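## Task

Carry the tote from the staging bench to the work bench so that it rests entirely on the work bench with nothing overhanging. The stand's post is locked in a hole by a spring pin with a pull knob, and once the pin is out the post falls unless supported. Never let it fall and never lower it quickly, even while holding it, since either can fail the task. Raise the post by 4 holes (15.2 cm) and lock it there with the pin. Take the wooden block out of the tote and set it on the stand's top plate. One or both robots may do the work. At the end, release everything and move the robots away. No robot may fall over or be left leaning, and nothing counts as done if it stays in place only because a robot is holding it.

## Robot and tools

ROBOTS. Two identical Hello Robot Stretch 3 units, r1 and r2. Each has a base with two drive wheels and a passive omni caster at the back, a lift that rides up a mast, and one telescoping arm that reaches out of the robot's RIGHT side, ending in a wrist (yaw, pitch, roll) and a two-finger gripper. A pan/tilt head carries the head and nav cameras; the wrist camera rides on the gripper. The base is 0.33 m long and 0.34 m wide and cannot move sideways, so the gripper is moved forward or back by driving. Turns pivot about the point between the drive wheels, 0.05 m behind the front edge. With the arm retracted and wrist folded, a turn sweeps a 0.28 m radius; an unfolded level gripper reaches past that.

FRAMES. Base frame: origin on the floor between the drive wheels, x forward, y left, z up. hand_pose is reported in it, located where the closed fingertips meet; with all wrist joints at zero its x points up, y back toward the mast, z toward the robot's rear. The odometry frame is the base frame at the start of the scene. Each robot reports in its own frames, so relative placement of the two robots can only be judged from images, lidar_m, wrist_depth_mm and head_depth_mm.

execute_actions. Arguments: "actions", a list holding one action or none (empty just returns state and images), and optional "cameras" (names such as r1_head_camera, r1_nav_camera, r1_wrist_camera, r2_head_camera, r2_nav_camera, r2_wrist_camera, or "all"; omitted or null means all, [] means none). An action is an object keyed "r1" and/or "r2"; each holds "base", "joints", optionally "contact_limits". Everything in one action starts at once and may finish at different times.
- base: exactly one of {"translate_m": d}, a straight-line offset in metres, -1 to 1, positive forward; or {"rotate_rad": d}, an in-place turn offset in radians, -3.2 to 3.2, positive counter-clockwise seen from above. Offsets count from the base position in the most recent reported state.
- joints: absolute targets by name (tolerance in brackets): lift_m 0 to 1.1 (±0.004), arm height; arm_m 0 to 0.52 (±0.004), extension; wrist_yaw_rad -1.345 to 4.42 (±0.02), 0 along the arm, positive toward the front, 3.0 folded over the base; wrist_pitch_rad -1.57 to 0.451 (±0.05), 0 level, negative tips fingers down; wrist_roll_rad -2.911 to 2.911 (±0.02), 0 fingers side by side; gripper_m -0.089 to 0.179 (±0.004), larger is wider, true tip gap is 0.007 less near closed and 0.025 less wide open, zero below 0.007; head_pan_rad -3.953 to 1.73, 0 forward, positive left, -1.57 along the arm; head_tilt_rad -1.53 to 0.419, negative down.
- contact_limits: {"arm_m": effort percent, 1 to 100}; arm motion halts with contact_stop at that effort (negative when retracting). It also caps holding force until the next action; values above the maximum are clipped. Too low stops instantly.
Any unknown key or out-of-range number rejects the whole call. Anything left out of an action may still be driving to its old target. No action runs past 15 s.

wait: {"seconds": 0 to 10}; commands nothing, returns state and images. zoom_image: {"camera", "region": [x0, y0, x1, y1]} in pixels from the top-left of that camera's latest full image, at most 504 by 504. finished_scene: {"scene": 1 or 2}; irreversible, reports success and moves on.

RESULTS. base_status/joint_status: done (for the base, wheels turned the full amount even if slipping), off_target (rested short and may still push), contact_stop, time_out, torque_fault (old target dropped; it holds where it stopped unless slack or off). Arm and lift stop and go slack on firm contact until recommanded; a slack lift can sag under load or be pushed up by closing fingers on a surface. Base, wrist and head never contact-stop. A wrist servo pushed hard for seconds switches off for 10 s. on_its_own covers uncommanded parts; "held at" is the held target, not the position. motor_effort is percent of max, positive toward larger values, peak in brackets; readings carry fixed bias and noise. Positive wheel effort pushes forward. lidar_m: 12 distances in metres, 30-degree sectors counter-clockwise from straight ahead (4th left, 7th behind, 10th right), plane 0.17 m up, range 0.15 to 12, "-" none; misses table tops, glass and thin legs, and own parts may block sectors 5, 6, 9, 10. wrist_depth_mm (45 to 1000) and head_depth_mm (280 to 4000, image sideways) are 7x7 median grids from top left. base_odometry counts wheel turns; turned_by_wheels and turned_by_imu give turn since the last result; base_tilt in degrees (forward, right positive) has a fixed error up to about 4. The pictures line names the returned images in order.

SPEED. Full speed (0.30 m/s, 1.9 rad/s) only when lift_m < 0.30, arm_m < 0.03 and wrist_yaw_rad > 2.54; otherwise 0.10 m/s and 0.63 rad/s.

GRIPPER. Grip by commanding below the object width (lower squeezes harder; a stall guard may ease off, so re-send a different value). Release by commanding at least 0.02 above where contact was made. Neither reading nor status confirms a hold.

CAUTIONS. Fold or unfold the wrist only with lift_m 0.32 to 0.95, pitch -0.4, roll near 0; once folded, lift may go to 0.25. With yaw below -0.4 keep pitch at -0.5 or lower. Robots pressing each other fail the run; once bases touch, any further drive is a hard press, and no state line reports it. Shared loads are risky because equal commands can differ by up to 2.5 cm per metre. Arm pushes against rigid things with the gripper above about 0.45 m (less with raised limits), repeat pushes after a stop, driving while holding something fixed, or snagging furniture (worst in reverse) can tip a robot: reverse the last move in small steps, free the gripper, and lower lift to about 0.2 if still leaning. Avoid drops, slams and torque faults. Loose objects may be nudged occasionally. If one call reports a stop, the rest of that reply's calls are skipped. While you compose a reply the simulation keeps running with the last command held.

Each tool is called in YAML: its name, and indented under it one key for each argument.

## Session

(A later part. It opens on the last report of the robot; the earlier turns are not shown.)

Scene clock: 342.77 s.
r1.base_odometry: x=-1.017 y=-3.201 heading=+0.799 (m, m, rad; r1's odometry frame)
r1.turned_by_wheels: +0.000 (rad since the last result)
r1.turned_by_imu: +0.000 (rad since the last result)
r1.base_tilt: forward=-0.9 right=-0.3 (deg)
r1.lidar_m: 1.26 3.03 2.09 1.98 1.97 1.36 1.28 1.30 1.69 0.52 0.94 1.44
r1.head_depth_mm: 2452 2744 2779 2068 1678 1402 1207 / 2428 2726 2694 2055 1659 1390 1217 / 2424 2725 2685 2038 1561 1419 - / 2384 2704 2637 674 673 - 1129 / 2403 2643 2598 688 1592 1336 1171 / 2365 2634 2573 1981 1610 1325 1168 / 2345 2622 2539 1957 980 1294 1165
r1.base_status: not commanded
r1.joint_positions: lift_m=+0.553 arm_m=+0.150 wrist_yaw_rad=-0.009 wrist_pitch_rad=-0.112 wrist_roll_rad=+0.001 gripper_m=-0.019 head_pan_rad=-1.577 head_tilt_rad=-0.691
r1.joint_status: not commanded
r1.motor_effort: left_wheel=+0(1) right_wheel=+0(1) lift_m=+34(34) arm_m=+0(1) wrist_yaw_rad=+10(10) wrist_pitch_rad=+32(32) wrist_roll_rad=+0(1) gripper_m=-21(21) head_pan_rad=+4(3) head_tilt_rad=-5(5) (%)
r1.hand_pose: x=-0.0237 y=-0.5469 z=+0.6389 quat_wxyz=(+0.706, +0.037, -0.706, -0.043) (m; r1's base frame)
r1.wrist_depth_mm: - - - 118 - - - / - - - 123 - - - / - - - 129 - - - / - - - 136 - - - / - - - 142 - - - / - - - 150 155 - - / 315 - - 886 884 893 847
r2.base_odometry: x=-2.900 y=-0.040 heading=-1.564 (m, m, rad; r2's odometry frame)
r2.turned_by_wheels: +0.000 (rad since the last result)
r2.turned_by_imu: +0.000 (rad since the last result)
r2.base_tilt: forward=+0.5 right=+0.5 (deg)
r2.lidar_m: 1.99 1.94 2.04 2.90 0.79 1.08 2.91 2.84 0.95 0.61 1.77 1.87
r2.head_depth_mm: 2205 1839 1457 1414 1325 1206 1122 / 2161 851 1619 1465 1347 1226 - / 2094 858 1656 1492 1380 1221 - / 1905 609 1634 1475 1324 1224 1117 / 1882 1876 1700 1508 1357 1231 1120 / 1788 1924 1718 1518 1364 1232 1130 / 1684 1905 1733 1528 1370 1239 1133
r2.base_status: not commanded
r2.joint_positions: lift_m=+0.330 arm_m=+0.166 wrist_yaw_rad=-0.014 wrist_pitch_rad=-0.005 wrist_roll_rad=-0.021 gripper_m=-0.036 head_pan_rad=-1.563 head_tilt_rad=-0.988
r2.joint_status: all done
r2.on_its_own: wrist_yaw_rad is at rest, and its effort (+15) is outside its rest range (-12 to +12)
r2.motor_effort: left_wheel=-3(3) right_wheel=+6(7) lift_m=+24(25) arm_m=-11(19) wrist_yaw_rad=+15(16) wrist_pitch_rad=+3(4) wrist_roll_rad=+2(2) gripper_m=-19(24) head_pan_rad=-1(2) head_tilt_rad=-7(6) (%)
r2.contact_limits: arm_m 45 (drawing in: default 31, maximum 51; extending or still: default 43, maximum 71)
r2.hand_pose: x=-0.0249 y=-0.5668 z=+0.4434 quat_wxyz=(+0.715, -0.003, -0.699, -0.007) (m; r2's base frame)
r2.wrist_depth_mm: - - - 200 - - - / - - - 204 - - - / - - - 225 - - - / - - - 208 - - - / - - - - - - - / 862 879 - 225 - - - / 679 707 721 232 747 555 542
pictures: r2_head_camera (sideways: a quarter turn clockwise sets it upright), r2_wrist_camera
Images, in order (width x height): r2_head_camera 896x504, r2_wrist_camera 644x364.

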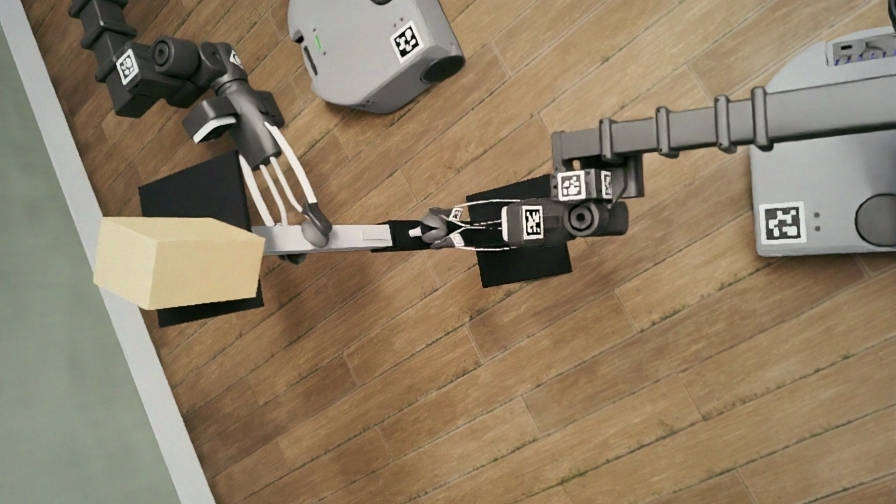

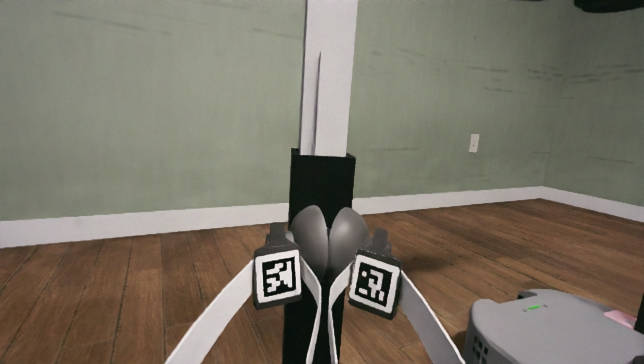

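execute_actions:
  actions:
    - {"r1":{"joints":{"lift_m":0.718}}}
  cameras: ["r2_wrist_camera"]

execute_actions:
  actions:
    - {"r2":{"joints":{"gripper_m":0.07}}}
  cameras: []

execute_actions:
  actions:
    - {"r1":{"joints":{"lift_m":0.732}},"r2":{"joints":{"arm_m":0.1}}}
  cameras: ["r2_wrist_camera","r2_head_camera"]

Scene clock: 345.27 s.
r1.base_odometry: x=-1.017 y=-3.201 heading=+0.799 (m, m, rad; r1's odometry frame)
r1.turned_by_wheels: +0.000 (rad since the last result)
r1.turned_by_imu: +0.001 (rad since the last result)
r1.base_tilt: forward=-0.9 right=-0.5 (deg)
r1.lidar_m: 1.27 3.05 2.10 1.98 1.98 1.36 1.28 1.30 1.69 0.52 0.94 1.44
r1.head_depth_mm: 2452 2760 2742 2074 1664 1396 1231 / 2436 2717 2720 2061 1698 - - / 2414 2710 2678 2030 1649 - 1178 / 2397 2674 2615 653 627 - 1148 / 2412 2673 2622 671 1584 1328 1170 / 2368 2637 2585 1975 1613 1324 1167 / 2352 2642 2528 1962 981 1294 1164
r1.base_status: not commanded
r1.joint_positions: lift_m=+0.717 arm_m=+0.150 wrist_yaw_rad=-0.008 wrist_pitch_rad=-0.217 wrist_roll_rad=+0.001 gripper_m=-0.019 head_pan_rad=-1.577 head_tilt_rad=-0.691
r1.joint_status: all done
r1.on_its_own: wrist_pitch_rad is at rest, and its effort (+63) is outside its rest range (-20 to +32)
r1.motor_effort: left_wheel=+1(1) right_wheel=+0(0) lift_m=+45(47) arm_m=+0(1) wrist_yaw_rad=+9(10) wrist_pitch_rad=+63(63) wrist_roll_rad=+0(1) gripper_m=-20(20) head_pan_rad=+3(4) head_tilt_rad=-5(5) (%)
r1.hand_pose: x=-0.0235 y=-0.5400 z=+0.7771 quat_wxyz=(+0.702, +0.074, -0.703, -0.080) (m; r1's base frame)
r1.wrist_depth_mm: - 155 125 153 - - - / - - 132 159 - - - / - - 140 144 129 115 - / - 118 107 98 90 83 77 / - 90 81 75 70 65 62 / - - - 162 159 - - / - - - - 946 931 932
r2.base_odometry: x=-2.900 y=-0.040 heading=-1.564 (m, m, rad; r2's odometry frame)
r2.turned_by_wheels: +0.000 (rad since the last result)
r2.turned_by_imu: +0.000 (rad since the last result)
r2.base_tilt: forward=+0.5 right=+0.5 (deg)
r2.lidar_m: 1.99 1.94 2.04 2.88 0.79 1.08 2.91 2.83 0.95 0.61 1.78 1.87
r2.head_depth_mm: 703 1902 1458 1409 1324 1207 1117 / 2050 1811 1686 1457 1342 1227 - / 2113 721 1682 1483 1385 1214 - / 1860 609 1623 1461 1331 1227 1119 / 1865 1830 1703 1500 1354 1225 1123 / 1794 1939 1705 1515 1361 1234 1129 / 1694 1895 1727 1518 1361 1243 1129
r2.base_status: not commanded
r2.joint_positions: lift_m=+0.330 arm_m=+0.166 wrist_yaw_rad=-0.013 wrist_pitch_rad=-0.005 wrist_roll_rad=-0.021 gripper_m=-0.036 head_pan_rad=-1.563 head_tilt_rad=-0.988
r2.joint_status: not commanded
r2.on_its_own: wrist_yaw_rad is at rest, and its effort (+15) is outside its rest range (-12 to +12)
r2.motor_effort: left_wheel=-2(3) right_wheel=+4(6) lift_m=+24(24) arm_m=-10(11) wrist_yaw_rad=+15(16) wrist_pitch_rad=+3(3) wrist_roll_rad=+2(2) gripper_m=-18(19) head_pan_rad=-3(2) head_tilt_rad=-8(8) (%)
r2.hand_pose: x=-0.0248 y=-0.5667 z=+0.4434 quat_wxyz=(+0.715, -0.002, -0.699, -0.007) (m; r2's base frame)
r2.wrist_depth_mm: - - - 200 - - - / - - - 204 - - - / - - - 225 - - - / - - - 209 - - - / - - - - - - - / 876 922 - - - - - / 674 700 740 231 750 559 548
pictures: r2_wrist_camera
Images, in order (width x height): r2_wrist_camera 644x364.

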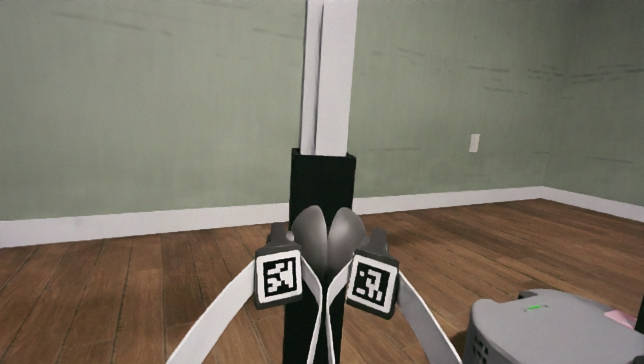

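Scene clock: 346.83 s.
r1.base_odometry: x=-1.017 y=-3.201 heading=+0.799 (m, m, rad; r1's odometry frame)
r1.turned_by_wheels: +0.000 (rad since the last result)
r1.turned_by_imu: +0.000 (rad since the last result)
r1.base_tilt: forward=-0.9 right=-0.4 (deg)
r1.lidar_m: 1.27 3.04 2.10 1.97 1.97 1.36 1.28 1.30 1.69 0.52 0.95 1.44
r1.head_depth_mm: 2421 2803 2743 2083 1673 1399 1232 / 2433 2718 2715 2059 1705 - - / 2407 2714 2676 2030 1643 - 1175 / 2386 2698 2626 655 627 - 1156 / 2385 2696 2617 671 1577 1332 1171 / 2378 2647 2571 1977 1596 1321 1174 / 2349 2634 2535 1957 983 1295 1168
r1.base_status: not commanded
r1.joint_positions: lift_m=+0.717 arm_m=+0.150 wrist_yaw_rad=-0.008 wrist_pitch_rad=-0.217 wrist_roll_rad=+0.001 gripper_m=-0.019 head_pan_rad=-1.577 head_tilt_rad=-0.691
r1.joint_status: not commanded
r1.on_its_own: wrist_pitch_rad is at rest, and its effort (+63) is outside its rest range (-20 to +32)
r1.motor_effort: left_wheel=+1(0) right_wheel=+0(1) lift_m=+45(45) arm_m=+0(0) wrist_yaw_rad=+9(10) wrist_pitch_rad=+63(62) wrist_roll_rad=+0(1) gripper_m=-19(20) head_pan_rad=+3(3) head_tilt_rad=-5(5) (%)
r1.hand_pose: x=-0.0235 y=-0.5400 z=+0.7771 quat_wxyz=(+0.702, +0.074, -0.703, -0.080) (m; r1's base frame)
r1.wrist_depth_mm: - 155 124 153 - - - / - - 132 158 - - - / - - 140 143 129 116 - / - 118 107 97 90 83 77 / - 90 81 75 70 65 61 / - - - 162 159 - - / - - - - 966 968 908
r2.base_odometry: x=-2.900 y=-0.040 heading=-1.564 (m, m, rad; r2's odometry frame)
r2.turned_by_wheels: +0.000 (rad since the last result)
r2.turned_by_imu: +0.000 (rad since the last result)
r2.base_tilt: forward=+0.5 right=+0.6 (deg)
r2.lidar_m: 2.00 1.94 2.04 2.90 0.79 1.08 2.92 2.84 0.95 0.61 1.78 1.87
r2.head_depth_mm: 705 1888 1462 1405 1332 1211 1117 / 2073 1805 1677 1460 1343 1224 - / 2103 720 1689 1485 1379 1218 - / 1871 609 1627 1434 1325 1222 1115 / 1861 1837 1702 1505 1354 1227 1125 / 1778 1929 1718 1516 1361 1233 1123 / 1682 1903 1710 1513 1361 1232 1128
r2.base_status: not commanded
r2.joint_positions: lift_m=+0.330 arm_m=+0.165 wrist_yaw_rad=-0.004 wrist_pitch_rad=-0.016 wrist_roll_rad=-0.021 gripper_m=+0.070 head_pan_rad=-1.563 head_tilt_rad=-0.988
r2.joint_status: all done
r2.motor_effort: left_wheel=-2(2) right_wheel=+2(5) lift_m=+25(25) arm_m=-5(10) wrist_yaw_rad=+5(15) wrist_pitch_rad=+8(8) wrist_roll_rad=+2(3) gripper_m=+0(87) head_pan_rad=-2(1) head_tilt_rad=-7(8) (%)
r2.hand_pose: x=-0.0224 y=-0.5662 z=+0.4406 quat_wxyz=(+0.715, +0.005, -0.699, -0.007) (m; r2's base frame)
r2.wrist_depth_mm: - - - 200 - - - / - - - 217 - - - / - - - 209 - - - / - - - 211 - - - / - - - 213 - - - / 847 884 852 223 - - - / 686 676 706 235 748 548 533
pictures: none
No camera images: the call's "cameras" was empty. Leave "cameras" out to get every camera's image.

Scene clock: 348.47 s.
r1.base_odometry: x=-1.017 y=-3.201 heading=+0.799 (m, m, rad; r1's odometry frame)
r1.turned_by_wheels: +0.000 (rad since the last result)
r1.turned_by_imu: +0.000 (rad since the last result)
r1.base_tilt: forward=-0.9 right=-0.3 (deg)
r1.lidar_m: 1.26 3.06 2.09 1.97 1.98 1.36 1.28 1.30 1.68 0.52 0.95 1.44
r1.head_depth_mm: 2452 2771 2772 2080 1662 1425 1250 / 2448 2725 2692 2052 1713 - - / 2410 2733 2691 2034 1652 - 1187 / 2420 2685 2645 657 - - 1154 / 2374 2667 2610 670 1591 1357 1166 / 2380 2667 2590 1980 1607 1321 1171 / 2333 2615 2548 1964 1470 1296 1163
r1.base_status: not commanded
r1.joint_positions: lift_m=+0.731 arm_m=+0.150 wrist_yaw_rad=-0.008 wrist_pitch_rad=-0.220 wrist_roll_rad=+0.001 gripper_m=-0.019 head_pan_rad=-1.577 head_tilt_rad=-0.691
r1.joint_status: all done
r1.on_its_own: wrist_pitch_rad is at rest, and its effort (+63) is outside its rest range (-20 to +32)
r1.motor_effort: left_wheel=+0(1) right_wheel=+0(1) lift_m=+45(46) arm_m=+0(0) wrist_yaw_rad=+9(9) wrist_pitch_rad=+63(64) wrist_roll_rad=+0(0) gripper_m=-20(19) head_pan_rad=+2(2) head_tilt_rad=-5(5) (%)
r1.hand_pose: x=-0.0234 y=-0.5398 z=+0.7904 quat_wxyz=(+0.702, +0.075, -0.703, -0.081) (m; r1's base frame)
r1.wrist_depth_mm: - 156 125 153 - - - / - - 132 158 - - - / - - 142 161 171 156 - / - - 139 130 120 111 - / - 113 105 98 92 87 82 / - 98 88 81 76 71 68 / - - - - 959 926 862
r2.base_odometry: x=-2.900 y=-0.040 heading=-1.564 (m, m, rad; r2's odometry frame)
r2.turned_by_wheels: +0.000 (rad since the last result)
r2.turned_by_imu: +0.000 (rad since the last result)
r2.base_tilt: forward=+0.5 right=+0.6 (deg)
r2.lidar_m: 1.99 1.94 2.05 2.90 0.79 1.08 2.91 2.84 0.95 0.61 1.78 1.87
r2.head_depth_mm: 700 1893 1460 1408 1330 1211 1115 / 730 1833 1680 1462 1338 1229 - / 2098 721 1684 1499 1364 1200 - / 1870 609 1629 1436 1348 1224 1123 / 1871 1845 1695 1513 1356 1229 1120 / 1774 1936 1711 1515 1361 1236 1126 / 1686 1914 1724 1521 1361 1238 1126
r2.base_status: not commanded
r2.joint_positions: lift_m=+0.330 arm_m=+0.100 wrist_yaw_rad=-0.003 wrist_pitch_rad=-0.017 wrist_roll_rad=-0.021 gripper_m=+0.070 head_pan_rad=-1.563 head_tilt_rad=-0.988
r2.joint_status: all done
r2.motor_effort: left_wheel=-1(2) right_wheel=+2(3) lift_m=+25(24) arm_m=-5(5) wrist_yaw_rad=+4(5) wrist_pitch_rad=+8(8) wrist_roll_rad=+2(2) gripper_m=+0(0) head_pan_rad=-2(2) head_tilt_rad=-7(8) (%)
r2.hand_pose: x=-0.0222 y=-0.5011 z=+0.4405 quat_wxyz=(+0.715, +0.005, -0.699, -0.007) (m; r2's base frame)
r2.wrist_depth_mm: - - - - - - - / - - - - - - - / - - - - - - - / - - - 277 - - - / - - - - - - - / 854 895 841 859 - 701 673 / 675 684 708 332 756 545 525
pictures: r2_head_camera (sideways: a quarter turn clockwise sets it upright), r2_wrist_camera
Images, in order (width x height): r2_head_camera 896x504, r2_wrist_camera 644x364.

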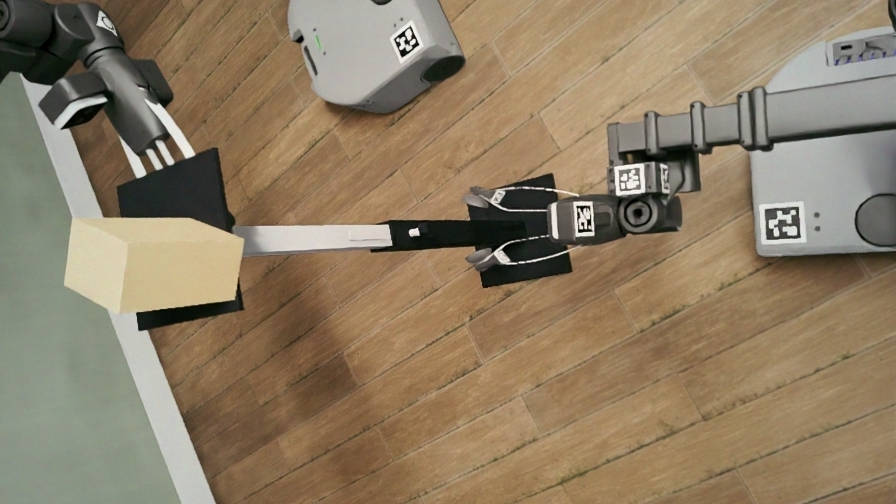

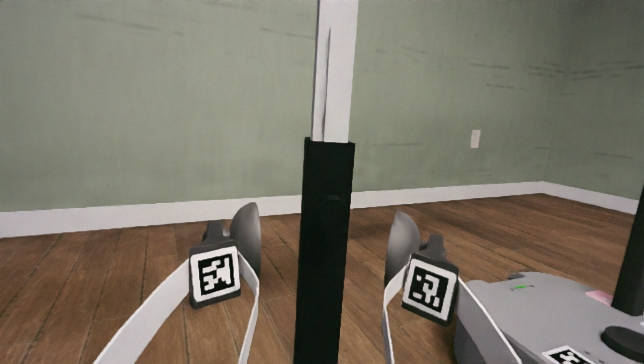

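execute_actions:
  actions:
    - {"r1":{"joints":{"lift_m":0.712}},"r2":{"joints":{"arm_m":0.2},"contact_limits":{"arm_m":15}}}
  cameras: []

execute_actions:
  actions:
    - {"r2":{"joints":{"gripper_m":-0.04}}}
  cameras: ["r1_wrist_camera","r2_head_camera"]

Scene clock: 350.70 s.
r1.base_odometry: x=-1.017 y=-3.201 heading=+0.799 (m, m, rad; r1's odometry frame)
r1.turned_by_wheels: +0.000 (rad since the last result)
r1.turned_by_imu: +0.000 (rad since the last result)
r1.base_tilt: forward=-0.9 right=-0.4 (deg)
r1.lidar_m: 1.27 3.04 2.10 1.98 1.98 1.36 1.28 1.30 1.69 0.52 0.95 1.45
r1.head_depth_mm: 2448 2756 2747 2087 1665 1400 1227 / 2450 2750 2709 2065 1713 - - / 2422 2719 2666 2030 1641 - 1180 / 2413 2679 2627 660 630 - 1149 / 2382 2689 2620 675 1583 1329 1171 / 2362 2669 2555 1989 1608 1323 1173 / 2351 2636 2538 1962 1487 1297 1164
r1.base_status: not commanded
r1.joint_positions: lift_m=+0.718 arm_m=+0.150 wrist_yaw_rad=-0.009 wrist_pitch_rad=-0.204 wrist_roll_rad=+0.001 gripper_m=-0.019 head_pan_rad=-1.577 head_tilt_rad=-0.692
r1.joint_status: lift_m contact_stop (moved -0.013 of -0.019)
r1.on_its_own: wrist_pitch_rad is held at -0.235, not at your +0.000, by its stall guard, which is not easing now; lift_m is slack since a contact_stop, until your next command for it (your +0.712 is given up)
r1.motor_effort: left_wheel=-1(1) right_wheel=+2(2) lift_m=+27(40) arm_m=+6(5) wrist_yaw_rad=+10(10) wrist_pitch_rad=-9(63) wrist_roll_rad=+0(0) gripper_m=-19(20) head_pan_rad=+3(3) head_tilt_rad=-5(5) (%)
r1.hand_pose: x=-0.0236 y=-0.5405 z=+0.7814 quat_wxyz=(+0.703, +0.069, -0.704, -0.075) (m; r1's base frame)
r1.wrist_depth_mm: - 158 127 155 - - - / - - 134 160 - - - / - - 142 159 167 151 - / - - 136 123 113 104 112 / - 106 98 91 85 80 75 / - - 86 80 73 69 64 / - - - - - - 942
r2.base_odometry: x=-2.900 y=-0.040 heading=-1.564 (m, m, rad; r2's odometry frame)
r2.turned_by_wheels: +0.000 (rad since the last result)
r2.turned_by_imu: +0.000 (rad since the last result)
r2.base_tilt: forward=+0.5 right=+0.6 (deg)
r2.lidar_m: 1.99 1.95 2.05 2.90 0.79 1.08 2.92 2.84 0.95 0.61 1.78 1.87
r2.head_depth_mm: 702 1918 1459 1408 1325 1204 1115 / 2066 1816 1684 1462 1336 1225 - / 2105 714 1685 1491 1309 1217 - / 1863 609 1639 1450 1330 1220 1117 / 1857 1832 1706 1512 1348 1227 1117 / 1772 1924 1711 1524 1358 1235 1130 / 1684 1895 1719 1523 1367 1240 1132
r2.base_status: not commanded
r2.joint_positions: lift_m=+0.330 arm_m=+0.200 wrist_yaw_rad=-0.003 wrist_pitch_rad=-0.017 wrist_roll_rad=-0.021 gripper_m=+0.070 head_pan_rad=-1.563 head_tilt_rad=-0.988
r2.joint_status: all done
r2.motor_effort: left_wheel=-1(1) right_wheel=+2(2) lift_m=+25(25) arm_m=+6(7) wrist_yaw_rad=+3(4) wrist_pitch_rad=+8(8) wrist_roll_rad=+2(2) gripper_m=+0(0) head_pan_rad=-1(2) head_tilt_rad=-6(7) (%)
r2.contact_limits: arm_m 15 (drawing in: default 31, maximum 51; extending or still: default 43, maximum 71)
r2.hand_pose: x=-0.0222 y=-0.6004 z=+0.4404 quat_wxyz=(+0.715, +0.005, -0.699, -0.007) (m; r2's base frame)
r2.wrist_depth_mm: - - - 165 - - - / - - - 171 - - - / - - - 177 - - - / - - - 172 - - - / - - - 180 - - - / 870 898 879 184 - - - / 678 704 700 195 741 548 543
pictures: none
No camera images: the call's "cameras" was empty. Leave "cameras" out to get every camera's image.

not run: a stop came earlier in this reply.

execute_actions:
  actions:
    - {"r1":{"joints":{"gripper_m":0.06}},"r2":{"joints":{"gripper_m":-0.04}}}
  cameras: []

execute_actions:
  actions:
    - {"r1":{"joints":{"lift_m":0.655}}}
  cameras: []

execute_actions:
  actions:
    - {"r1":{"joints":{"wrist_pitch_rad":0.0}}}
  cameras: []

execute_actions:
  actions:
    - {"r1":{"joints":{"gripper_m":-0.03}}}
  cameras: ["r1_wrist_camera","r2_head_camera"]

Scene clock: 352.53 s.
r1.base_odometry: x=-1.017 y=-3.201 heading=+0.799 (m, m, rad; r1's odometry frame)
r1.turned_by_wheels: +0.000 (rad since the last result)
r1.turned_by_imu: +0.001 (rad since the last result)
r1.base_tilt: forward=-0.8 right=-0.4 (deg)
r1.lidar_m: 1.27 3.05 2.10 1.98 1.98 1.36 1.28 1.31 1.68 0.52 0.95 1.44
r1.head_depth_mm: 2465 2747 2741 2072 1674 1401 1229 / 2436 2747 2720 2051 1709 - - / 2414 2739 2662 2044 1646 - 1182 / 2411 2703 2652 659 629 - 1151 / 2390 2684 2612 676 1586 1336 1166 / 2351 2637 2568 1968 1609 1326 1174 / 2351 2641 2565 1948 1486 1300 1163
r1.base_status: not commanded
r1.joint_positions: lift_m=+0.718 arm_m=+0.150 wrist_yaw_rad=-0.003 wrist_pitch_rad=-0.252 wrist_roll_rad=+0.001 gripper_m=+0.060 head_pan_rad=-1.577 head_tilt_rad=-0.692
r1.joint_status: all done
r1.on_its_own: wrist_pitch_rad is held at -0.235, not at your +0.000, by its stall guard, which is not easing now; lift_m is slack since a contact_stop, until your next command for it (your +0.712 is given up)
r1.motor_effort: left_wheel=+0(1) right_wheel=+0(2) lift_m=+27(27) arm_m=+4(5) wrist_yaw_rad=+4(10) wrist_pitch_rad=+5(8) wrist_roll_rad=+0(1) gripper_m=+0(84) head_pan_rad=+4(4) head_tilt_rad=-6(5) (%)
r1.hand_pose: x=-0.0222 y=-0.5367 z=+0.7698 quat_wxyz=(+0.701, +0.088, -0.702, -0.090) (m; r1's base frame)
r1.wrist_depth_mm: - 157 125 151 - - - / - - 133 157 - 187 - / - - 139 138 124 112 - / - 115 105 96 89 83 77 / - 91 82 76 71 66 62 / - - - 169 - - - / - - - 985 943 907 917
r2.base_odometry: x=-2.900 y=-0.040 heading=-1.564 (m, m, rad; r2's odometry frame)
r2.turned_by_wheels: +0.000 (rad since the last result)
r2.turned_by_imu: +0.000 (rad since the last result)
r2.base_tilt: forward=+0.4 right=+0.6 (deg)
r2.lidar_m: 2.00 1.94 2.05 2.89 0.79 1.08 2.92 2.84 0.95 0.61 1.78 1.87
r2.head_depth_mm: 702 1904 1462 1407 1329 1207 1116 / 2067 1800 1677 1465 1340 1226 - / 2099 711 1678 1495 1309 1221 - / 1861 609 1637 1444 1336 1225 1116 / 1865 1844 1701 1506 1356 1226 1122 / 1778 1926 1730 1512 1357 1234 1126 / 1682 1898 1727 1520 1365 1238 1126
r2.base_status: not commanded
r2.joint_positions: lift_m=+0.330 arm_m=+0.200 wrist_yaw_rad=-0.003 wrist_pitch_rad=-0.016 wrist_roll_rad=-0.021 gripper_m=-0.039 head_pan_rad=-1.563 head_tilt_rad=-0.988
r2.joint_status: all done
r2.motor_effort: left_wheel=-2(2) right_wheel=+7(7) lift_m=+24(25) arm_m=+5(6) wrist_yaw_rad=+4(8) wrist_pitch_rad=+8(8) wrist_roll_rad=+2(3) gripper_m=-28(100) head_pan_rad=-2(3) head_tilt_rad=-7(7) (%)
r2.hand_pose: x=-0.0223 y=-0.6005 z=+0.4405 quat_wxyz=(+0.715, +0.005, -0.699, -0.007) (m; r2's base frame)
r2.wrist_depth_mm: - - - 165 - - - / - - - 172 - - - / - - - 176 - - - / - - - 174 - - - / - - - 179 - - - / 855 873 898 183 - - - / 671 696 707 194 729 552 533
pictures: none
No camera images: the call's "cameras" was empty. Leave "cameras" out to get every camera's image.

Scene clock: 353.93 s.
r1.base_odometry: x=-1.017 y=-3.201 heading=+0.799 (m, m, rad; r1's odometry frame)
r1.turned_by_wheels: +0.000 (rad since the last result)
r1.turned_by_imu: +0.000 (rad since the last result)
r1.base_tilt: forward=-0.8 right=-0.4 (deg)
r1.lidar_m: 1.26 3.05 2.10 1.98 1.97 1.36 1.28 1.30 1.68 0.52 0.94 1.44
r1.head_depth_mm: 2454 2742 2746 2094 1665 1395 1208 / 2447 2769 2709 2057 1652 1444 - / 2458 2727 2674 2050 1565 - 1150 / 2386 2698 2666 659 639 - 1150 / 2383 2671 2627 676 1578 1336 1170 / 2372 2646 2584 1979 1605 1332 1177 / 2340 2625 2548 1959 1479 1300 1163
r1.base_status: not commanded
r1.joint_positions: lift_m=+0.655 arm_m=+0.150 wrist_yaw_rad=-0.003 wrist_pitch_rad=-0.254 wrist_roll_rad=+0.001 gripper_m=+0.060 head_pan_rad=-1.577 head_tilt_rad=-0.692
r1.joint_status: all done
r1.on_its_own: wrist_pitch_rad is held at -0.235, not at your +0.000, by its stall guard, which is not easing now
r1.motor_effort: left_wheel=+1(0) right_wheel=-1(0) lift_m=+22(22) arm_m=+5(5) wrist_yaw_rad=+4(3) wrist_pitch_rad=+6(6) wrist_roll_rad=+0(0) gripper_m=+0(0) head_pan_rad=+4(3) head_tilt_rad=-4(5) (%)
r1.hand_pose: x=-0.0222 y=-0.5366 z=+0.7063 quat_wxyz=(+0.701, +0.089, -0.701, -0.091) (m; r1's base frame)
r1.wrist_depth_mm: - - - 115 - - - / - - - 123 - - - / - - - 132 - - - / - - - 143 - - - / - - - 156 175 - - / - - - 170 - - - / - - 950 887 844 849 849
r2.base_odometry: x=-2.900 y=-0.040 heading=-1.564 (m, m, rad; r2's odometry frame)
r2.turned_by_wheels: +0.000 (rad since the last result)
r2.turned_by_imu: +0.000 (rad since the last result)
r2.base_tilt: forward=+0.5 right=+0.6 (deg)
r2.lidar_m: 2.00 1.94 2.05 2.90 0.79 1.08 2.92 2.84 0.95 0.61 1.78 1.87
r2.head_depth_mm: 745 1826 1452 1411 1328 1210 1121 / 2101 779 1684 1476 1341 1231 - / 2107 722 1661 1489 1307 1218 - / 1874 610 1626 1439 1328 1221 1119 / 1853 1842 1711 1507 1359 1224 1125 / 1776 1916 1716 1514 1358 1239 1130 / 1682 1889 1722 1524 1361 1237 1130
r2.base_status: not commanded
r2.joint_positions: lift_m=+0.330 arm_m=+0.200 wrist_yaw_rad=-0.003 wrist_pitch_rad=-0.016 wrist_roll_rad=-0.021 gripper_m=-0.032 head_pan_rad=-1.563 head_tilt_rad=-0.988
r2.joint_status: not commanded
r2.on_its_own: gripper_m is held at -0.034, not at your -0.040, by its stall guard, which is still easing
r2.motor_effort: left_wheel=-3(2) right_wheel=+7(7) lift_m=+24(25) arm_m=+5(5) wrist_yaw_rad=+4(4) wrist_pitch_rad=+8(8) wrist_roll_rad=+2(2) gripper_m=-25(28) head_pan_rad=-2(1) head_tilt_rad=-6(7) (%)
r2.hand_pose: x=-0.0223 y=-0.6005 z=+0.4405 quat_wxyz=(+0.715, +0.005, -0.699, -0.007) (m; r2's base frame)
r2.wrist_depth_mm: - - - 165 - - - / - - - 172 - - - / - - - 178 - - - / - - - 174 - - - / - - - 178 - - - / 861 859 898 185 - - - / 697 702 710 195 740 548 539
pictures: none
No camera images: the call's "cameras" was empty. Leave "cameras" out to get every camera's image.

Scene clock: 354.83 s.
r1.base_odometry: x=-1.017 y=-3.201 heading=+0.799 (m, m, rad; r1's odometry frame)
r1.turned_by_wheels: +0.000 (rad since the last result)
r1.turned_by_imu: +0.000 (rad since the last result)
r1.base_tilt: forward=-0.9 right=-0.4 (deg)
r1.lidar_m: 1.27 3.05 2.09 1.97 1.97 1.36 1.28 1.30 1.68 0.52 0.95 1.44
r1.head_depth_mm: 2439 2755 2736 2068 1674 1397 1206 / 2421 2726 2747 2049 1654 1438 - / 2428 2726 2666 2037 1569 - 1149 / 2397 2665 2641 660 641 - 1153 / 2375 2662 2612 674 1578 1343 1171 / 2371 2658 2565 1979 1612 1324 1165 / 2339 2652 2550 1953 1495 1297 1163
r1.base_status: not commanded
r1.joint_positions: lift_m=+0.655 arm_m=+0.150 wrist_yaw_rad=-0.003 wrist_pitch_rad=-0.025 wrist_roll_rad=+0.001 gripper_m=+0.060 head_pan_rad=-1.577 head_tilt_rad=-0.692
r1.joint_status: all done
r1.motor_effort: left_wheel=+0(1) right_wheel=-1(0) lift_m=+22(22) arm_m=+4(5) wrist_yaw_rad=+3(4) wrist_pitch_rad=+8(8) wrist_roll_rad=+0(0) gripper_m=+0(0) head_pan_rad=+3(3) head_tilt_rad=-5(5) (%)
r1.hand_pose: x=-0.0222 y=-0.5501 z=+0.7635 quat_wxyz=(+0.707, +0.008, -0.707, -0.010) (m; r1's base frame)
r1.wrist_depth_mm: - 174 133 158 - - - / - - 138 161 - - 65 / - 182 74 67 61 58 - / - - - 137 - - - / - - - 142 146 - - / - - - 148 173 - - / - - - - - - -
r2.base_odometry: x=-2.900 y=-0.040 heading=-1.564 (m, m, rad; r2's odometry frame)
r2.turned_by_wheels: +0.000 (rad since the last result)
r2.turned_by_imu: +0.000 (rad since the last result)
r2.base_tilt: forward=+0.5 right=+0.5 (deg)
r2.lidar_m: 2.00 1.95 2.05 2.90 0.79 1.08 2.91 2.83 0.95 0.61 1.78 1.87
r2.head_depth_mm: 743 1841 1457 1407 1336 1210 1110 / 2124 770 1679 1463 1341 1224 - / 2104 722 1680 1488 1300 1222 - / 1863 610 1637 1444 1321 1224 1117 / 1862 1836 1707 1509 1356 1225 1120 / 1783 1932 1714 1511 1354 1228 1126 / 1684 1900 1722 1523 1367 1241 1129
r2.base_status: not commanded
r2.joint_positions: lift_m=+0.330 arm_m=+0.200 wrist_yaw_rad=-0.003 wrist_pitch_rad=-0.016 wrist_roll_rad=-0.021 gripper_m=-0.029 head_pan_rad=-1.563 head_tilt_rad=-0.988
r2.joint_status: not commanded
r2.on_its_own: gripper_m is held at -0.030, not at your -0.040, by its stall guard, which is not easing now
r2.motor_effort: left_wheel=-2(2) right_wheel=+7(7) lift_m=+25(25) arm_m=+5(5) wrist_yaw_rad=+5(4) wrist_pitch_rad=+8(8) wrist_roll_rad=+2(3) gripper_m=-23(24) head_pan_rad=-3(2) head_tilt_rad=-7(7) (%)
r2.hand_pose: x=-0.0223 y=-0.6005 z=+0.4405 quat_wxyz=(+0.715, +0.005, -0.699, -0.007) (m; r2's base frame)
r2.wrist_depth_mm: - - - 166 - - - / - - - 170 - - - / - - - 178 - - - / - - - 175 - - - / - - - 179 - - - / 853 894 894 183 - - - / 676 684 701 195 729 544 544
pictures: none
No camera images: the call's "cameras" was empty. Leave "cameras" out to get every camera's image.

Scene clock: 356.20 s.
r1.base_odometry: x=-1.017 y=-3.201 heading=+0.799 (m, m, rad; r1's odometry frame)
r1.turned_by_wheels: +0.000 (rad since the last result)
r1.turned_by_imu: +0.000 (rad since the last result)
r1.base_tilt: forward=-0.8 right=-0.4 (deg)
r1.lidar_m: 1.26 3.05 2.10 1.98 1.98 1.36 1.28 1.31 1.69 0.52 0.94 1.44
r1.head_depth_mm: 2442 2732 2754 2085 1690 1396 1206 / 2443 2746 2705 2062 1664 1450 - / 2412 2731 2685 2042 1568 - 1152 / 2404 2683 2636 660 641 - 1151 / 2368 2683 2632 675 1585 1335 1169 / 2378 2652 2556 1986 1603 1330 1170 / 2370 2625 2558 1971 1485 1303 1159
r1.base_status: not commanded
r1.joint_positions: lift_m=+0.655 arm_m=+0.150 wrist_yaw_rad=-0.010 wrist_pitch_rad=-0.024 wrist_roll_rad=+0.001 gripper_m=-0.029 head_pan_rad=-1.577 head_tilt_rad=-0.692
r1.joint_status: all done
r1.motor_effort: left_wheel=+0(0) right_wheel=+2(2) lift_m=+22(22) arm_m=+3(5) wrist_yaw_rad=+11(11) wrist_pitch_rad=+8(7) wrist_roll_rad=+0(0) gripper_m=-24(100) head_pan_rad=+3(3) head_tilt_rad=-5(4) (%)
r1.hand_pose: x=-0.0240 y=-0.5503 z=+0.7636 quat_wxyz=(+0.707, +0.005, -0.707, -0.012) (m; r1's base frame)
r1.wrist_depth_mm: - 169 134 161 - - - / - - 136 162 - - 68 / - 176 73 66 61 57 - / - - - 136 - - - / - - - 140 - - - / - - - 145 148 - - / - - - - - - -
r2.base_odometry: x=-2.900 y=-0.040 heading=-1.564 (m, m, rad; r2's odometry frame)
r2.turned_by_wheels: +0.000 (rad since the last result)
r2.turned_by_imu: +0.000 (rad since the last result)
r2.base_tilt: forward=+0.4 right=+0.6 (deg)
r2.lidar_m: 1.99 1.94 2.05 2.90 0.79 1.08 2.91 2.83 0.95 0.61 1.78 1.87
r2.head_depth_mm: 745 1841 1459 1409 1332 1208 1119 / 2110 768 1674 1468 1342 1227 - / 2107 724 1677 1504 1297 1217 - / 1869 610 1640 1441 1329 1226 1120 / 1876 1845 1701 1507 1352 1223 1123 / 1775 1940 1712 1517 1354 1235 1125 / 1694 1888 1721 1523 1365 1236 1129
r2.base_status: not commanded
r2.joint_positions: lift_m=+0.330 arm_m=+0.200 wrist_yaw_rad=-0.003 wrist_pitch_rad=-0.016 wrist_roll_rad=-0.021 gripper_m=-0.029 head_pan_rad=-1.563 head_tilt_rad=-0.988
r2.joint_status: not commanded
r2.on_its_own: gripper_m is held at -0.030, not at your -0.040, by its stall guard, which is not easing now
r2.motor_effort: left_wheel=-2(2) right_wheel=+7(7) lift_m=+24(24) arm_m=+5(5) wrist_yaw_rad=+4(4) wrist_pitch_rad=+8(8) wrist_roll_rad=+2(2) gripper_m=-24(23) head_pan_rad=-2(1) head_tilt_rad=-6(7) (%)
r2.hand_pose: x=-0.0223 y=-0.6005 z=+0.4405 quat_wxyz=(+0.715, +0.005, -0.699, -0.007) (m; r2's base frame)
r2.wrist_depth_mm: - - - 165 - - - / - - - 172 - - - / - - - 177 - - - / - - - 175 - - - / - - - 178 - - - / 853 881 935 184 - - - / 698 703 693 195 737 543 539
pictures: r1_wrist_camera, r2_head_camera (sideways: a quarter turn clockwise sets it upright)
Images, in order (width x height): r1_wrist_camera 644x364, r2_head_camera 896x504.

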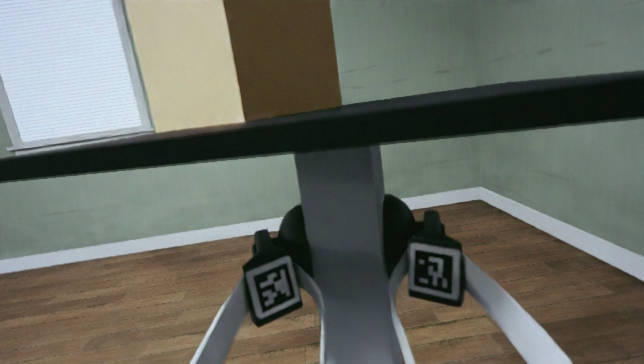

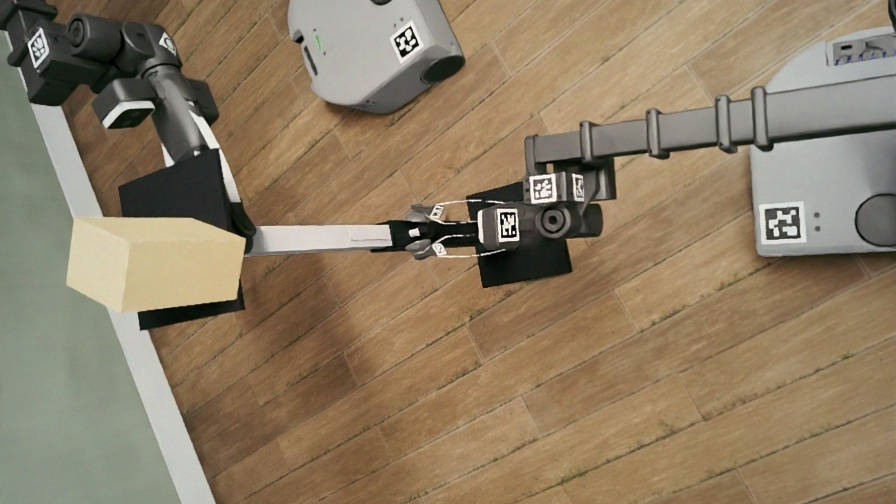

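execute_actions:
  actions:
    - {"r1":{"joints":{"lift_m":0.674}},"r2":{"joints":{"gripper_m":-0.045}}}
  cameras: []

execute_actions:
  actions:
    - {"r2":{"joints":{"arm_m":0.178},"contact_limits":{"arm_m":45}}}
  cameras: []

execute_actions:
  actions:
    - {"r1":{"joints":{"lift_m":0.70}}}
  cameras: ["r2_wrist_camera","r2_head_camera"]

Scene clock: 357.30 s.
r1.base_odometry: x=-1.017 y=-3.201 heading=+0.799 (m, m, rad; r1's odometry frame)
r1.turned_by_wheels: +0.000 (rad since the last result)
r1.turned_by_imu: +0.000 (rad since the last result)
r1.base_tilt: forward=-1.0 right=-0.3 (deg)
r1.lidar_m: 1.26 3.03 2.10 1.97 1.98 1.36 1.28 1.30 1.69 0.52 0.94 1.44
r1.head_depth_mm: 2444 2742 2764 2074 1673 1402 1207 / 2449 2722 2730 2062 1657 1422 - / 2386 2707 2654 2035 1596 - 1167 / 2394 2687 2638 659 637 - 1150 / 2382 2681 2628 674 1573 1334 1172 / 2369 2656 2577 1976 1603 1323 1173 / 2352 2645 2538 1963 1490 1303 1159
r1.base_status: not commanded
r1.joint_positions: lift_m=+0.673 arm_m=+0.150 wrist_yaw_rad=-0.010 wrist_pitch_rad=-0.088 wrist_roll_rad=+0.001 gripper_m=-0.024 head_pan_rad=-1.577 head_tilt_rad=-0.692
r1.joint_status: all done
r1.on_its_own: gripper_m is held at -0.024, not at your -0.030, by its stall guard, which is still easing
r1.motor_effort: left_wheel=+0(0) right_wheel=+1(1) lift_m=+39(39) arm_m=+0(2) wrist_yaw_rad=+11(11) wrist_pitch_rad=+26(26) wrist_roll_rad=+0(0) gripper_m=-3(25) head_pan_rad=+4(4) head_tilt_rad=-5(6) (%)
r1.hand_pose: x=-0.0239 y=-0.5482 z=+0.7657 quat_wxyz=(+0.706, +0.028, -0.707, -0.035) (m; r1's base frame)
r1.wrist_depth_mm: - 160 128 157 - - - / - - 133 159 - - - / - 181 127 95 76 63 54 / - 79 71 65 61 - - / - - - 141 - - - / - - - 147 154 - - / - - - 159 - - -
r2.base_odometry: x=-2.900 y=-0.040 heading=-1.564 (m, m, rad; r2's odometry frame)
r2.turned_by_wheels: +0.000 (rad since the last result)
r2.turned_by_imu: +0.000 (rad since the last result)
r2.base_tilt: forward=+0.5 right=+0.5 (deg)
r2.lidar_m: 2.00 1.94 2.04 2.90 0.79 1.08 2.90 2.83 0.95 0.61 1.78 1.87
r2.head_depth_mm: 718 1864 1453 1404 1329 1210 1123 / 2098 793 1674 1467 1337 1228 - / 2090 723 1679 1486 1304 1218 - / 1880 611 1632 1442 1328 1228 1113 / 1869 1840 1714 1512 1346 1230 1122 / 1792 1921 1718 1518 1357 1232 1130 / 1692 1897 1721 1520 1373 1237 1129
r2.base_status: not commanded
r2.joint_positions: lift_m=+0.330 arm_m=+0.200 wrist_yaw_rad=-0.003 wrist_pitch_rad=-0.016 wrist_roll_rad=-0.022 gripper_m=-0.044 head_pan_rad=-1.563 head_tilt_rad=-0.988
r2.joint_status: all done
r2.motor_effort: left_wheel=-2(2) right_wheel=+8(7) lift_m=+25(24) arm_m=+5(5) wrist_yaw_rad=+4(4) wrist_pitch_rad=+8(8) wrist_roll_rad=+3(2) gripper_m=-29(89) head_pan_rad=-2(3) head_tilt_rad=-7(7) (%)
r2.hand_pose: x=-0.0221 y=-0.6005 z=+0.4406 quat_wxyz=(+0.715, +0.005, -0.699, -0.007) (m; r2's base frame)
r2.wrist_depth_mm: - - - 166 - - - / - - - 172 - - - / - - - 178 - - - / - - - 174 - - - / - - - 178 - - - / 832 871 910 183 - - - / 670 698 702 196 727 540 531
pictures: none
No camera images: the call's "cameras" was empty. Leave "cameras" out to get every camera's image.

Scene clock: 358.40 s.
r1.base_odometry: x=-1.017 y=-3.201 heading=+0.799 (m, m, rad; r1's odometry frame)
r1.turned_by_wheels: +0.000 (rad since the last result)
r1.turned_by_imu: +0.000 (rad since the last result)
r1.base_tilt: forward=-0.9 right=-0.4 (deg)
r1.lidar_m: 1.27 3.05 2.10 1.98 1.98 1.36 1.28 1.30 1.68 0.52 0.94 1.44
r1.head_depth_mm: 2449 2747 2755 2088 1677 1395 1207 / 2429 2747 2674 2057 1658 1427 - / 2417 2713 2644 2043 1599 - 1167 / 2406 2740 2625 663 644 - 1150 / 2388 2655 2604 680 1589 1315 1174 / 2372 2654 2594 1970 1611 1326 1171 / 2342 2621 2539 1963 985 1294 1161
r1.base_status: not commanded
r1.joint_positions: lift_m=+0.673 arm_m=+0.150 wrist_yaw_rad=-0.009 wrist_pitch_rad=-0.105 wrist_roll_rad=+0.001 gripper_m=-0.023 head_pan_rad=-1.577 head_tilt_rad=-0.692
r1.joint_status: not commanded
r1.on_its_own: gripper_m is held at -0.024, not at your -0.030, by its stall guard, which is not easing now
r1.motor_effort: left_wheel=+0(0) right_wheel=+1(1) lift_m=+39(39) arm_m=-1(1) wrist_yaw_rad=+10(10) wrist_pitch_rad=+30(31) wrist_roll_rad=+0(0) gripper_m=-22(22) head_pan_rad=+3(4) head_tilt_rad=-4(5) (%)
r1.hand_pose: x=-0.0238 y=-0.5473 z=+0.7614 quat_wxyz=(+0.706, +0.034, -0.706, -0.041) (m; r1's base frame)
r1.wrist_depth_mm: - 159 127 155 - - - / - - 133 159 - - - / - - 129 103 85 71 62 / 109 79 72 66 60 57 53 / - - - 141 - - - / - - - 149 153 - - / - - - - - - -
r2.base_odometry: x=-2.900 y=-0.040 heading=-1.564 (m, m, rad; r2's odometry frame)
r2.turned_by_wheels: +0.000 (rad since the last result)
r2.turned_by_imu: +0.000 (rad since the last result)
r2.base_tilt: forward=+0.6 right=+0.6 (deg)
r2.lidar_m: 1.99 1.94 2.05 2.90 0.79 1.08 2.91 2.84 0.95 0.61 1.78 1.87
r2.head_depth_mm: 717 1860 1463 1413 1336 1207 1113 / 2083 781 1670 1466 1348 1228 - / 2108 716 1686 1495 - 1220 - / 1858 609 1632 1462 1333 1233 1119 / 1860 1835 1687 1513 1352 1225 1122 / 1784 1947 1724 1519 1358 1233 1125 / 1686 1897 1726 1524 1365 1237 1131
r2.base_status: not commanded
r2.joint_positions: lift_m=+0.330 arm_m=+0.179 wrist_yaw_rad=-0.013 wrist_pitch_rad=-0.005 wrist_roll_rad=-0.022 gripper_m=-0.038 head_pan_rad=-1.563 head_tilt_rad=-0.988
r2.joint_status: all done
r2.on_its_own: gripper_m is held at -0.039, not at your -0.045, by its stall guard, which is not easing now; wrist_yaw_rad is at rest, and its effort (+16) is outside its rest range (-12 to +12)
r2.motor_effort: left_wheel=-3(4) right_wheel=+7(9) lift_m=+25(24) arm_m=-14(20) wrist_yaw_rad=+16(16) wrist_pitch_rad=+3(8) wrist_roll_rad=+2(3) gripper_m=-22(29) head_pan_rad=-2(2) head_tilt_rad=-8(7) (%)
r2.contact_limits: arm_m 45 (drawing in: default 31, maximum 51; extending or still: default 43, maximum 71)
r2.hand_pose: x=-0.0249 y=-0.5800 z=+0.4435 quat_wxyz=(+0.715, -0.003, -0.699, -0.007) (m; r2's base frame)
r2.wrist_depth_mm: - - - 186 - - - / - - - 191 - - - / - - - 201 - - - / - - - 196 - - - / - - - 199 - - - / 875 888 919 208 - - - / 684 711 719 216 750 553 544
pictures: none
No camera images: the call's "cameras" was empty. Leave "cameras" out to get every camera's image.

Scene clock: 359.40 s.
r1.base_odometry: x=-1.017 y=-3.201 heading=+0.799 (m, m, rad; r1's odometry frame)
r1.turned_by_wheels: +0.000 (rad since the last result)
r1.turned_by_imu: +0.000 (rad since the last result)
r1.base_tilt: forward=-0.9 right=-0.2 (deg)
r1.lidar_m: 1.27 3.05 2.11 1.98 1.98 1.36 1.28 1.30 1.69 0.52 0.94 1.44
r1.head_depth_mm: 2463 2760 2741 2079 1678 1406 1224 / 2456 2715 2674 2063 1663 - - / 2404 2712 2646 2046 1595 - 1179 / 2425 2706 2653 656 634 - 1152 / 2396 2669 2596 671 1581 1309 1168 / 2382 2652 2575 1974 1609 1325 1171 / 2369 2623 2550 1956 984 1294 1164
r1.base_status: not commanded
r1.joint_positions: lift_m=+0.699 arm_m=+0.150 wrist_yaw_rad=-0.008 wrist_pitch_rad=-0.161 wrist_roll_rad=+0.001 gripper_m=-0.023 head_pan_rad=-1.577 head_tilt_rad=-0.692
r1.joint_status: all done
r1.on_its_own: gripper_m is held at -0.024, not at your -0.030, by its stall guard, which is not easing now; wrist_pitch_rad is at rest, and its effort (+47) is outside its rest range (-20 to +32)
r1.motor_effort: left_wheel=+0(1) right_wheel=+1(1) lift_m=+43(44) arm_m=-1(0) wrist_yaw_rad=+10(10) wrist_pitch_rad=+47(47) wrist_roll_rad=+0(0) gripper_m=-22(21) head_pan_rad=+1(3) head_tilt_rad=-6(4) (%)
r1.hand_pose: x=-0.0236 y=-0.5441 z=+0.7731 quat_wxyz=(+0.705, +0.054, -0.705, -0.060) (m; r1's base frame)
r1.wrist_depth_mm: - 155 125 153 - - - / - - 132 157 - - - / - - 135 132 113 99 91 / - 101 90 80 73 67 62 / - - 75 69 64 60 57 / - - - 155 - - - / - - - - - - 985
r2.base_odometry: x=-2.900 y=-0.040 heading=-1.564 (m, m, rad; r2's odometry frame)
r2.turned_by_wheels: +0.000 (rad since the last result)
r2.turned_by_imu: +0.000 (rad since the last result)
r2.base_tilt: forward=+0.6 right=+0.7 (deg)
r2.lidar_m: 1.99 1.94 2.05 2.90 0.79 1.08 2.92 2.84 0.95 0.61 1.78 1.87
r2.head_depth_mm: 710 1883 1452 1411 1326 1212 1122 / 2068 1806 1667 1464 1346 1226 - / 2119 722 1683 1496 - 1216 - / 1859 610 1633 1461 1336 1226 1113 / 1865 1832 1706 1502 1357 1227 1121 / 1783 1915 1707 1509 1356 1226 1126 / 1681 1902 1718 1513 1361 1232 1129
r2.base_status: not commanded
r2.joint_positions: lift_m=+0.330 arm_m=+0.179 wrist_yaw_rad=-0.013 wrist_pitch_rad=-0.005 wrist_roll_rad=-0.022 gripper_m=-0.038 head_pan_rad=-1.563 head_tilt_rad=-0.988
r2.joint_status: not commanded
r2.on_its_own: gripper_m is held at -0.039, not at your -0.045, by its stall guard, which is not easing now; wrist_yaw_rad is at rest, and its effort (+16) is outside its rest range (-12 to +12)
r2.motor_effort: left_wheel=-3(3) right_wheel=+6(7) lift_m=+24(25) arm_m=-13(14) wrist_yaw_rad=+16(16) wrist_pitch_rad=+3(3) wrist_roll_rad=+3(2) gripper_m=-23(22) head_pan_rad=-2(1) head_tilt_rad=-7(7) (%)
r2.hand_pose: x=-0.0249 y=-0.5800 z=+0.4435 quat_wxyz=(+0.715, -0.003, -0.699, -0.007) (m; r2's base frame)
r2.wrist_depth_mm: - - - 186 - - - / - - - 192 - - - / - - - 199 - - - / - - - 194 - - - / - - - 198 - - - / 880 893 917 210 - - - / 684 701 717 218 749 551 541
pictures: r2_head_camera (sideways: a quarter turn clockwise sets it upright), r2_wrist_camera
Images, in order (width x height): r2_head_camera 896x504, r2_wrist_camera 644x364.

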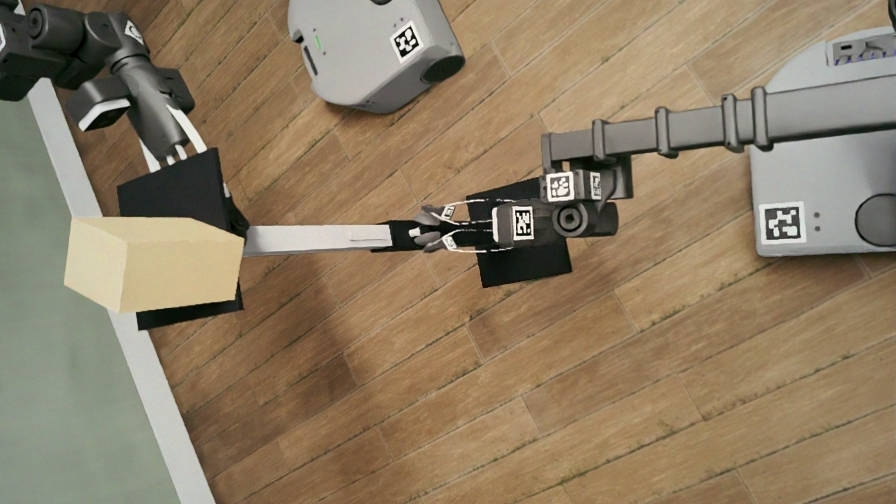

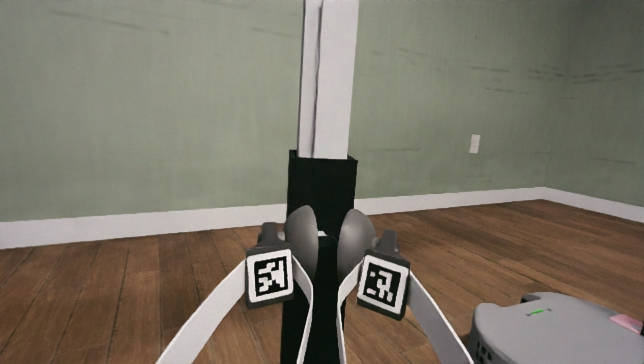

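execute_actions:
  actions:
    - {"r1":{"joints":{"lift_m":0.715}},"r2":{"joints":{"arm_m":0.165},"contact_limits":{"arm_m":45}}}
  cameras: ["r2_wrist_camera","r2_head_camera"]

Scene clock: 360.43 s.
r1.base_odometry: x=-1.017 y=-3.201 heading=+0.799 (m, m, rad; r1's odometry frame)
r1.turned_by_wheels: +0.000 (rad since the last result)
r1.turned_by_imu: +0.000 (rad since the last result)
r1.base_tilt: forward=-0.9 right=-0.3 (deg)
r1.lidar_m: 1.27 3.03 2.09 1.98 1.98 1.36 1.28 1.30 1.69 0.52 0.94 1.44
r1.head_depth_mm: 2458 2759 2731 2082 1671 1395 1227 / 2428 2737 2696 2055 1700 - - / 2399 2712 2656 2041 1637 - 1178 / 2392 2697 2637 656 626 - 1152 / 2368 2676 2629 670 1581 1335 1165 / 2360 2682 2571 1991 1609 1328 1169 / 2366 2640 2544 1964 979 1296 1163
r1.base_status: not commanded
r1.joint_positions: lift_m=+0.714 arm_m=+0.150 wrist_yaw_rad=-0.008 wrist_pitch_rad=-0.196 wrist_roll_rad=+0.001 gripper_m=-0.023 head_pan_rad=-1.577 head_tilt_rad=-0.692
r1.joint_status: all done
r1.on_its_own: gripper_m is held at -0.024, not at your -0.030, by its stall guard, which is not easing now; wrist_pitch_rad is at rest, and its effort (+57) is outside its rest range (-20 to +32)
r1.motor_effort: left_wheel=+0(0) right_wheel=+1(1) lift_m=+45(45) arm_m=-1(0) wrist_yaw_rad=+10(9) wrist_pitch_rad=+57(57) wrist_roll_rad=+0(0) gripper_m=-21(22) head_pan_rad=+4(3) head_tilt_rad=-4(5) (%)
r1.hand_pose: x=-0.0235 y=-0.5417 z=+0.7793 quat_wxyz=(+0.703, +0.067, -0.704, -0.072) (m; r1's base frame)
r1.wrist_depth_mm: - 155 124 152 - - - / - - 132 157 - - - / - - 140 147 136 121 - / - 123 111 101 93 86 79 / 105 89 81 75 70 66 62 / - - - 158 154 - - / - - - - - - 941
r2.base_odometry: x=-2.900 y=-0.040 heading=-1.564 (m, m, rad; r2's odometry frame)
r2.turned_by_wheels: +0.000 (rad since the last result)
r2.turned_by_imu: +0.000 (rad since the last result)
r2.base_tilt: forward=+0.5 right=+0.6 (deg)
r2.lidar_m: 2.00 1.94 2.05 2.91 0.79 1.08 2.91 2.84 0.95 0.61 1.78 1.87
r2.head_depth_mm: 703 1853 1451 1412 1331 1204 1120 / 744 1811 1670 1468 1349 1228 - / 2113 720 1692 1495 1381 1222 - / 1857 609 1629 1457 1331 1223 1117 / 1859 1852 1690 1516 1352 1230 1121 / 1798 1934 1706 1515 1354 1227 1125 / 1686 1897 1724 1521 1359 1245 1134
r2.base_status: not commanded
r2.joint_positions: lift_m=+0.330 arm_m=+0.166 wrist_yaw_rad=-0.013 wrist_pitch_rad=-0.004 wrist_roll_rad=-0.022 gripper_m=-0.038 head_pan_rad=-1.563 head_tilt_rad=-0.988
r2.joint_status: all done
r2.on_its_own: gripper_m is held at -0.039, not at your -0.045, by its stall guard, which is not easing now; wrist_yaw_rad is at rest, and its effort (+16) is outside its rest range (-12 to +12)
r2.motor_effort: left_wheel=-2(3) right_wheel=+6(7) lift_m=+25(24) arm_m=-10(14) wrist_yaw_rad=+16(16) wrist_pitch_rad=+2(2) wrist_roll_rad=+3(2) gripper_m=-19(22) head_pan_rad=-2(2) head_tilt_rad=-7(7) (%)
r2.contact_limits: arm_m 45 (drawing in: default 31, maximum 51; extending or still: default 43, maximum 71)
r2.hand_pose: x=-0.0249 y=-0.5668 z=+0.4436 quat_wxyz=(+0.715, -0.003, -0.699, -0.007) (m; r2's base frame)
r2.wrist_depth_mm: - - - 199 - - - / - - - 205 - - - / - - - 230 - - - / - - - 208 - - - / - - - - - - - / 869 884 - 223 - - - / 698 702 733 232 780 560 560
pictures: r2_head_camera (sideways: a quarter turn clockwise sets it upright), r2_wrist_camera
Images, in order (width x height): r2_head_camera 896x504, r2_wrist_camera 644x364.

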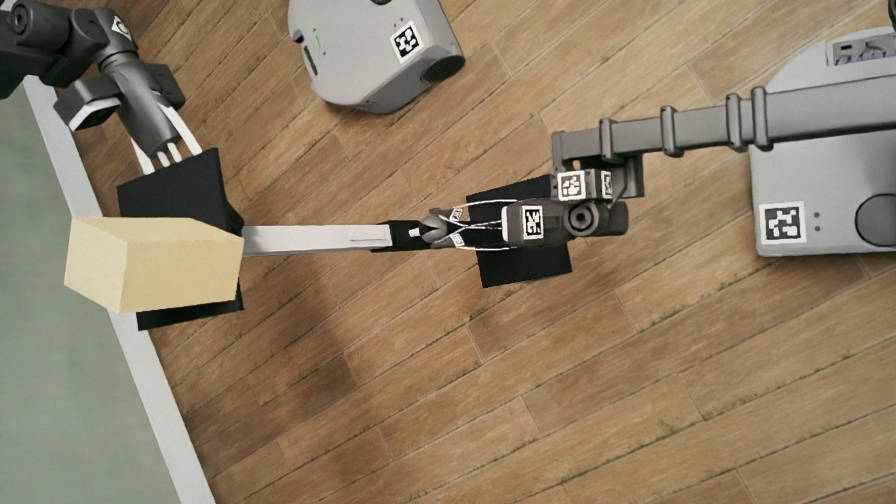

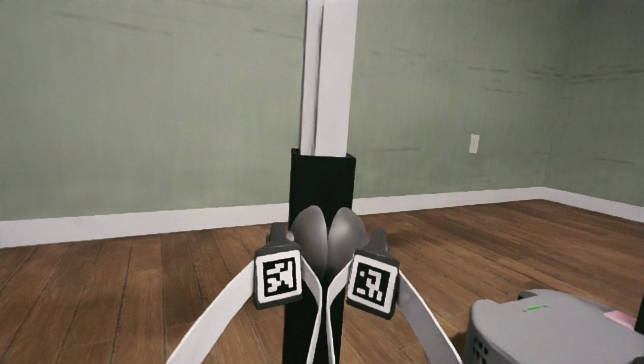

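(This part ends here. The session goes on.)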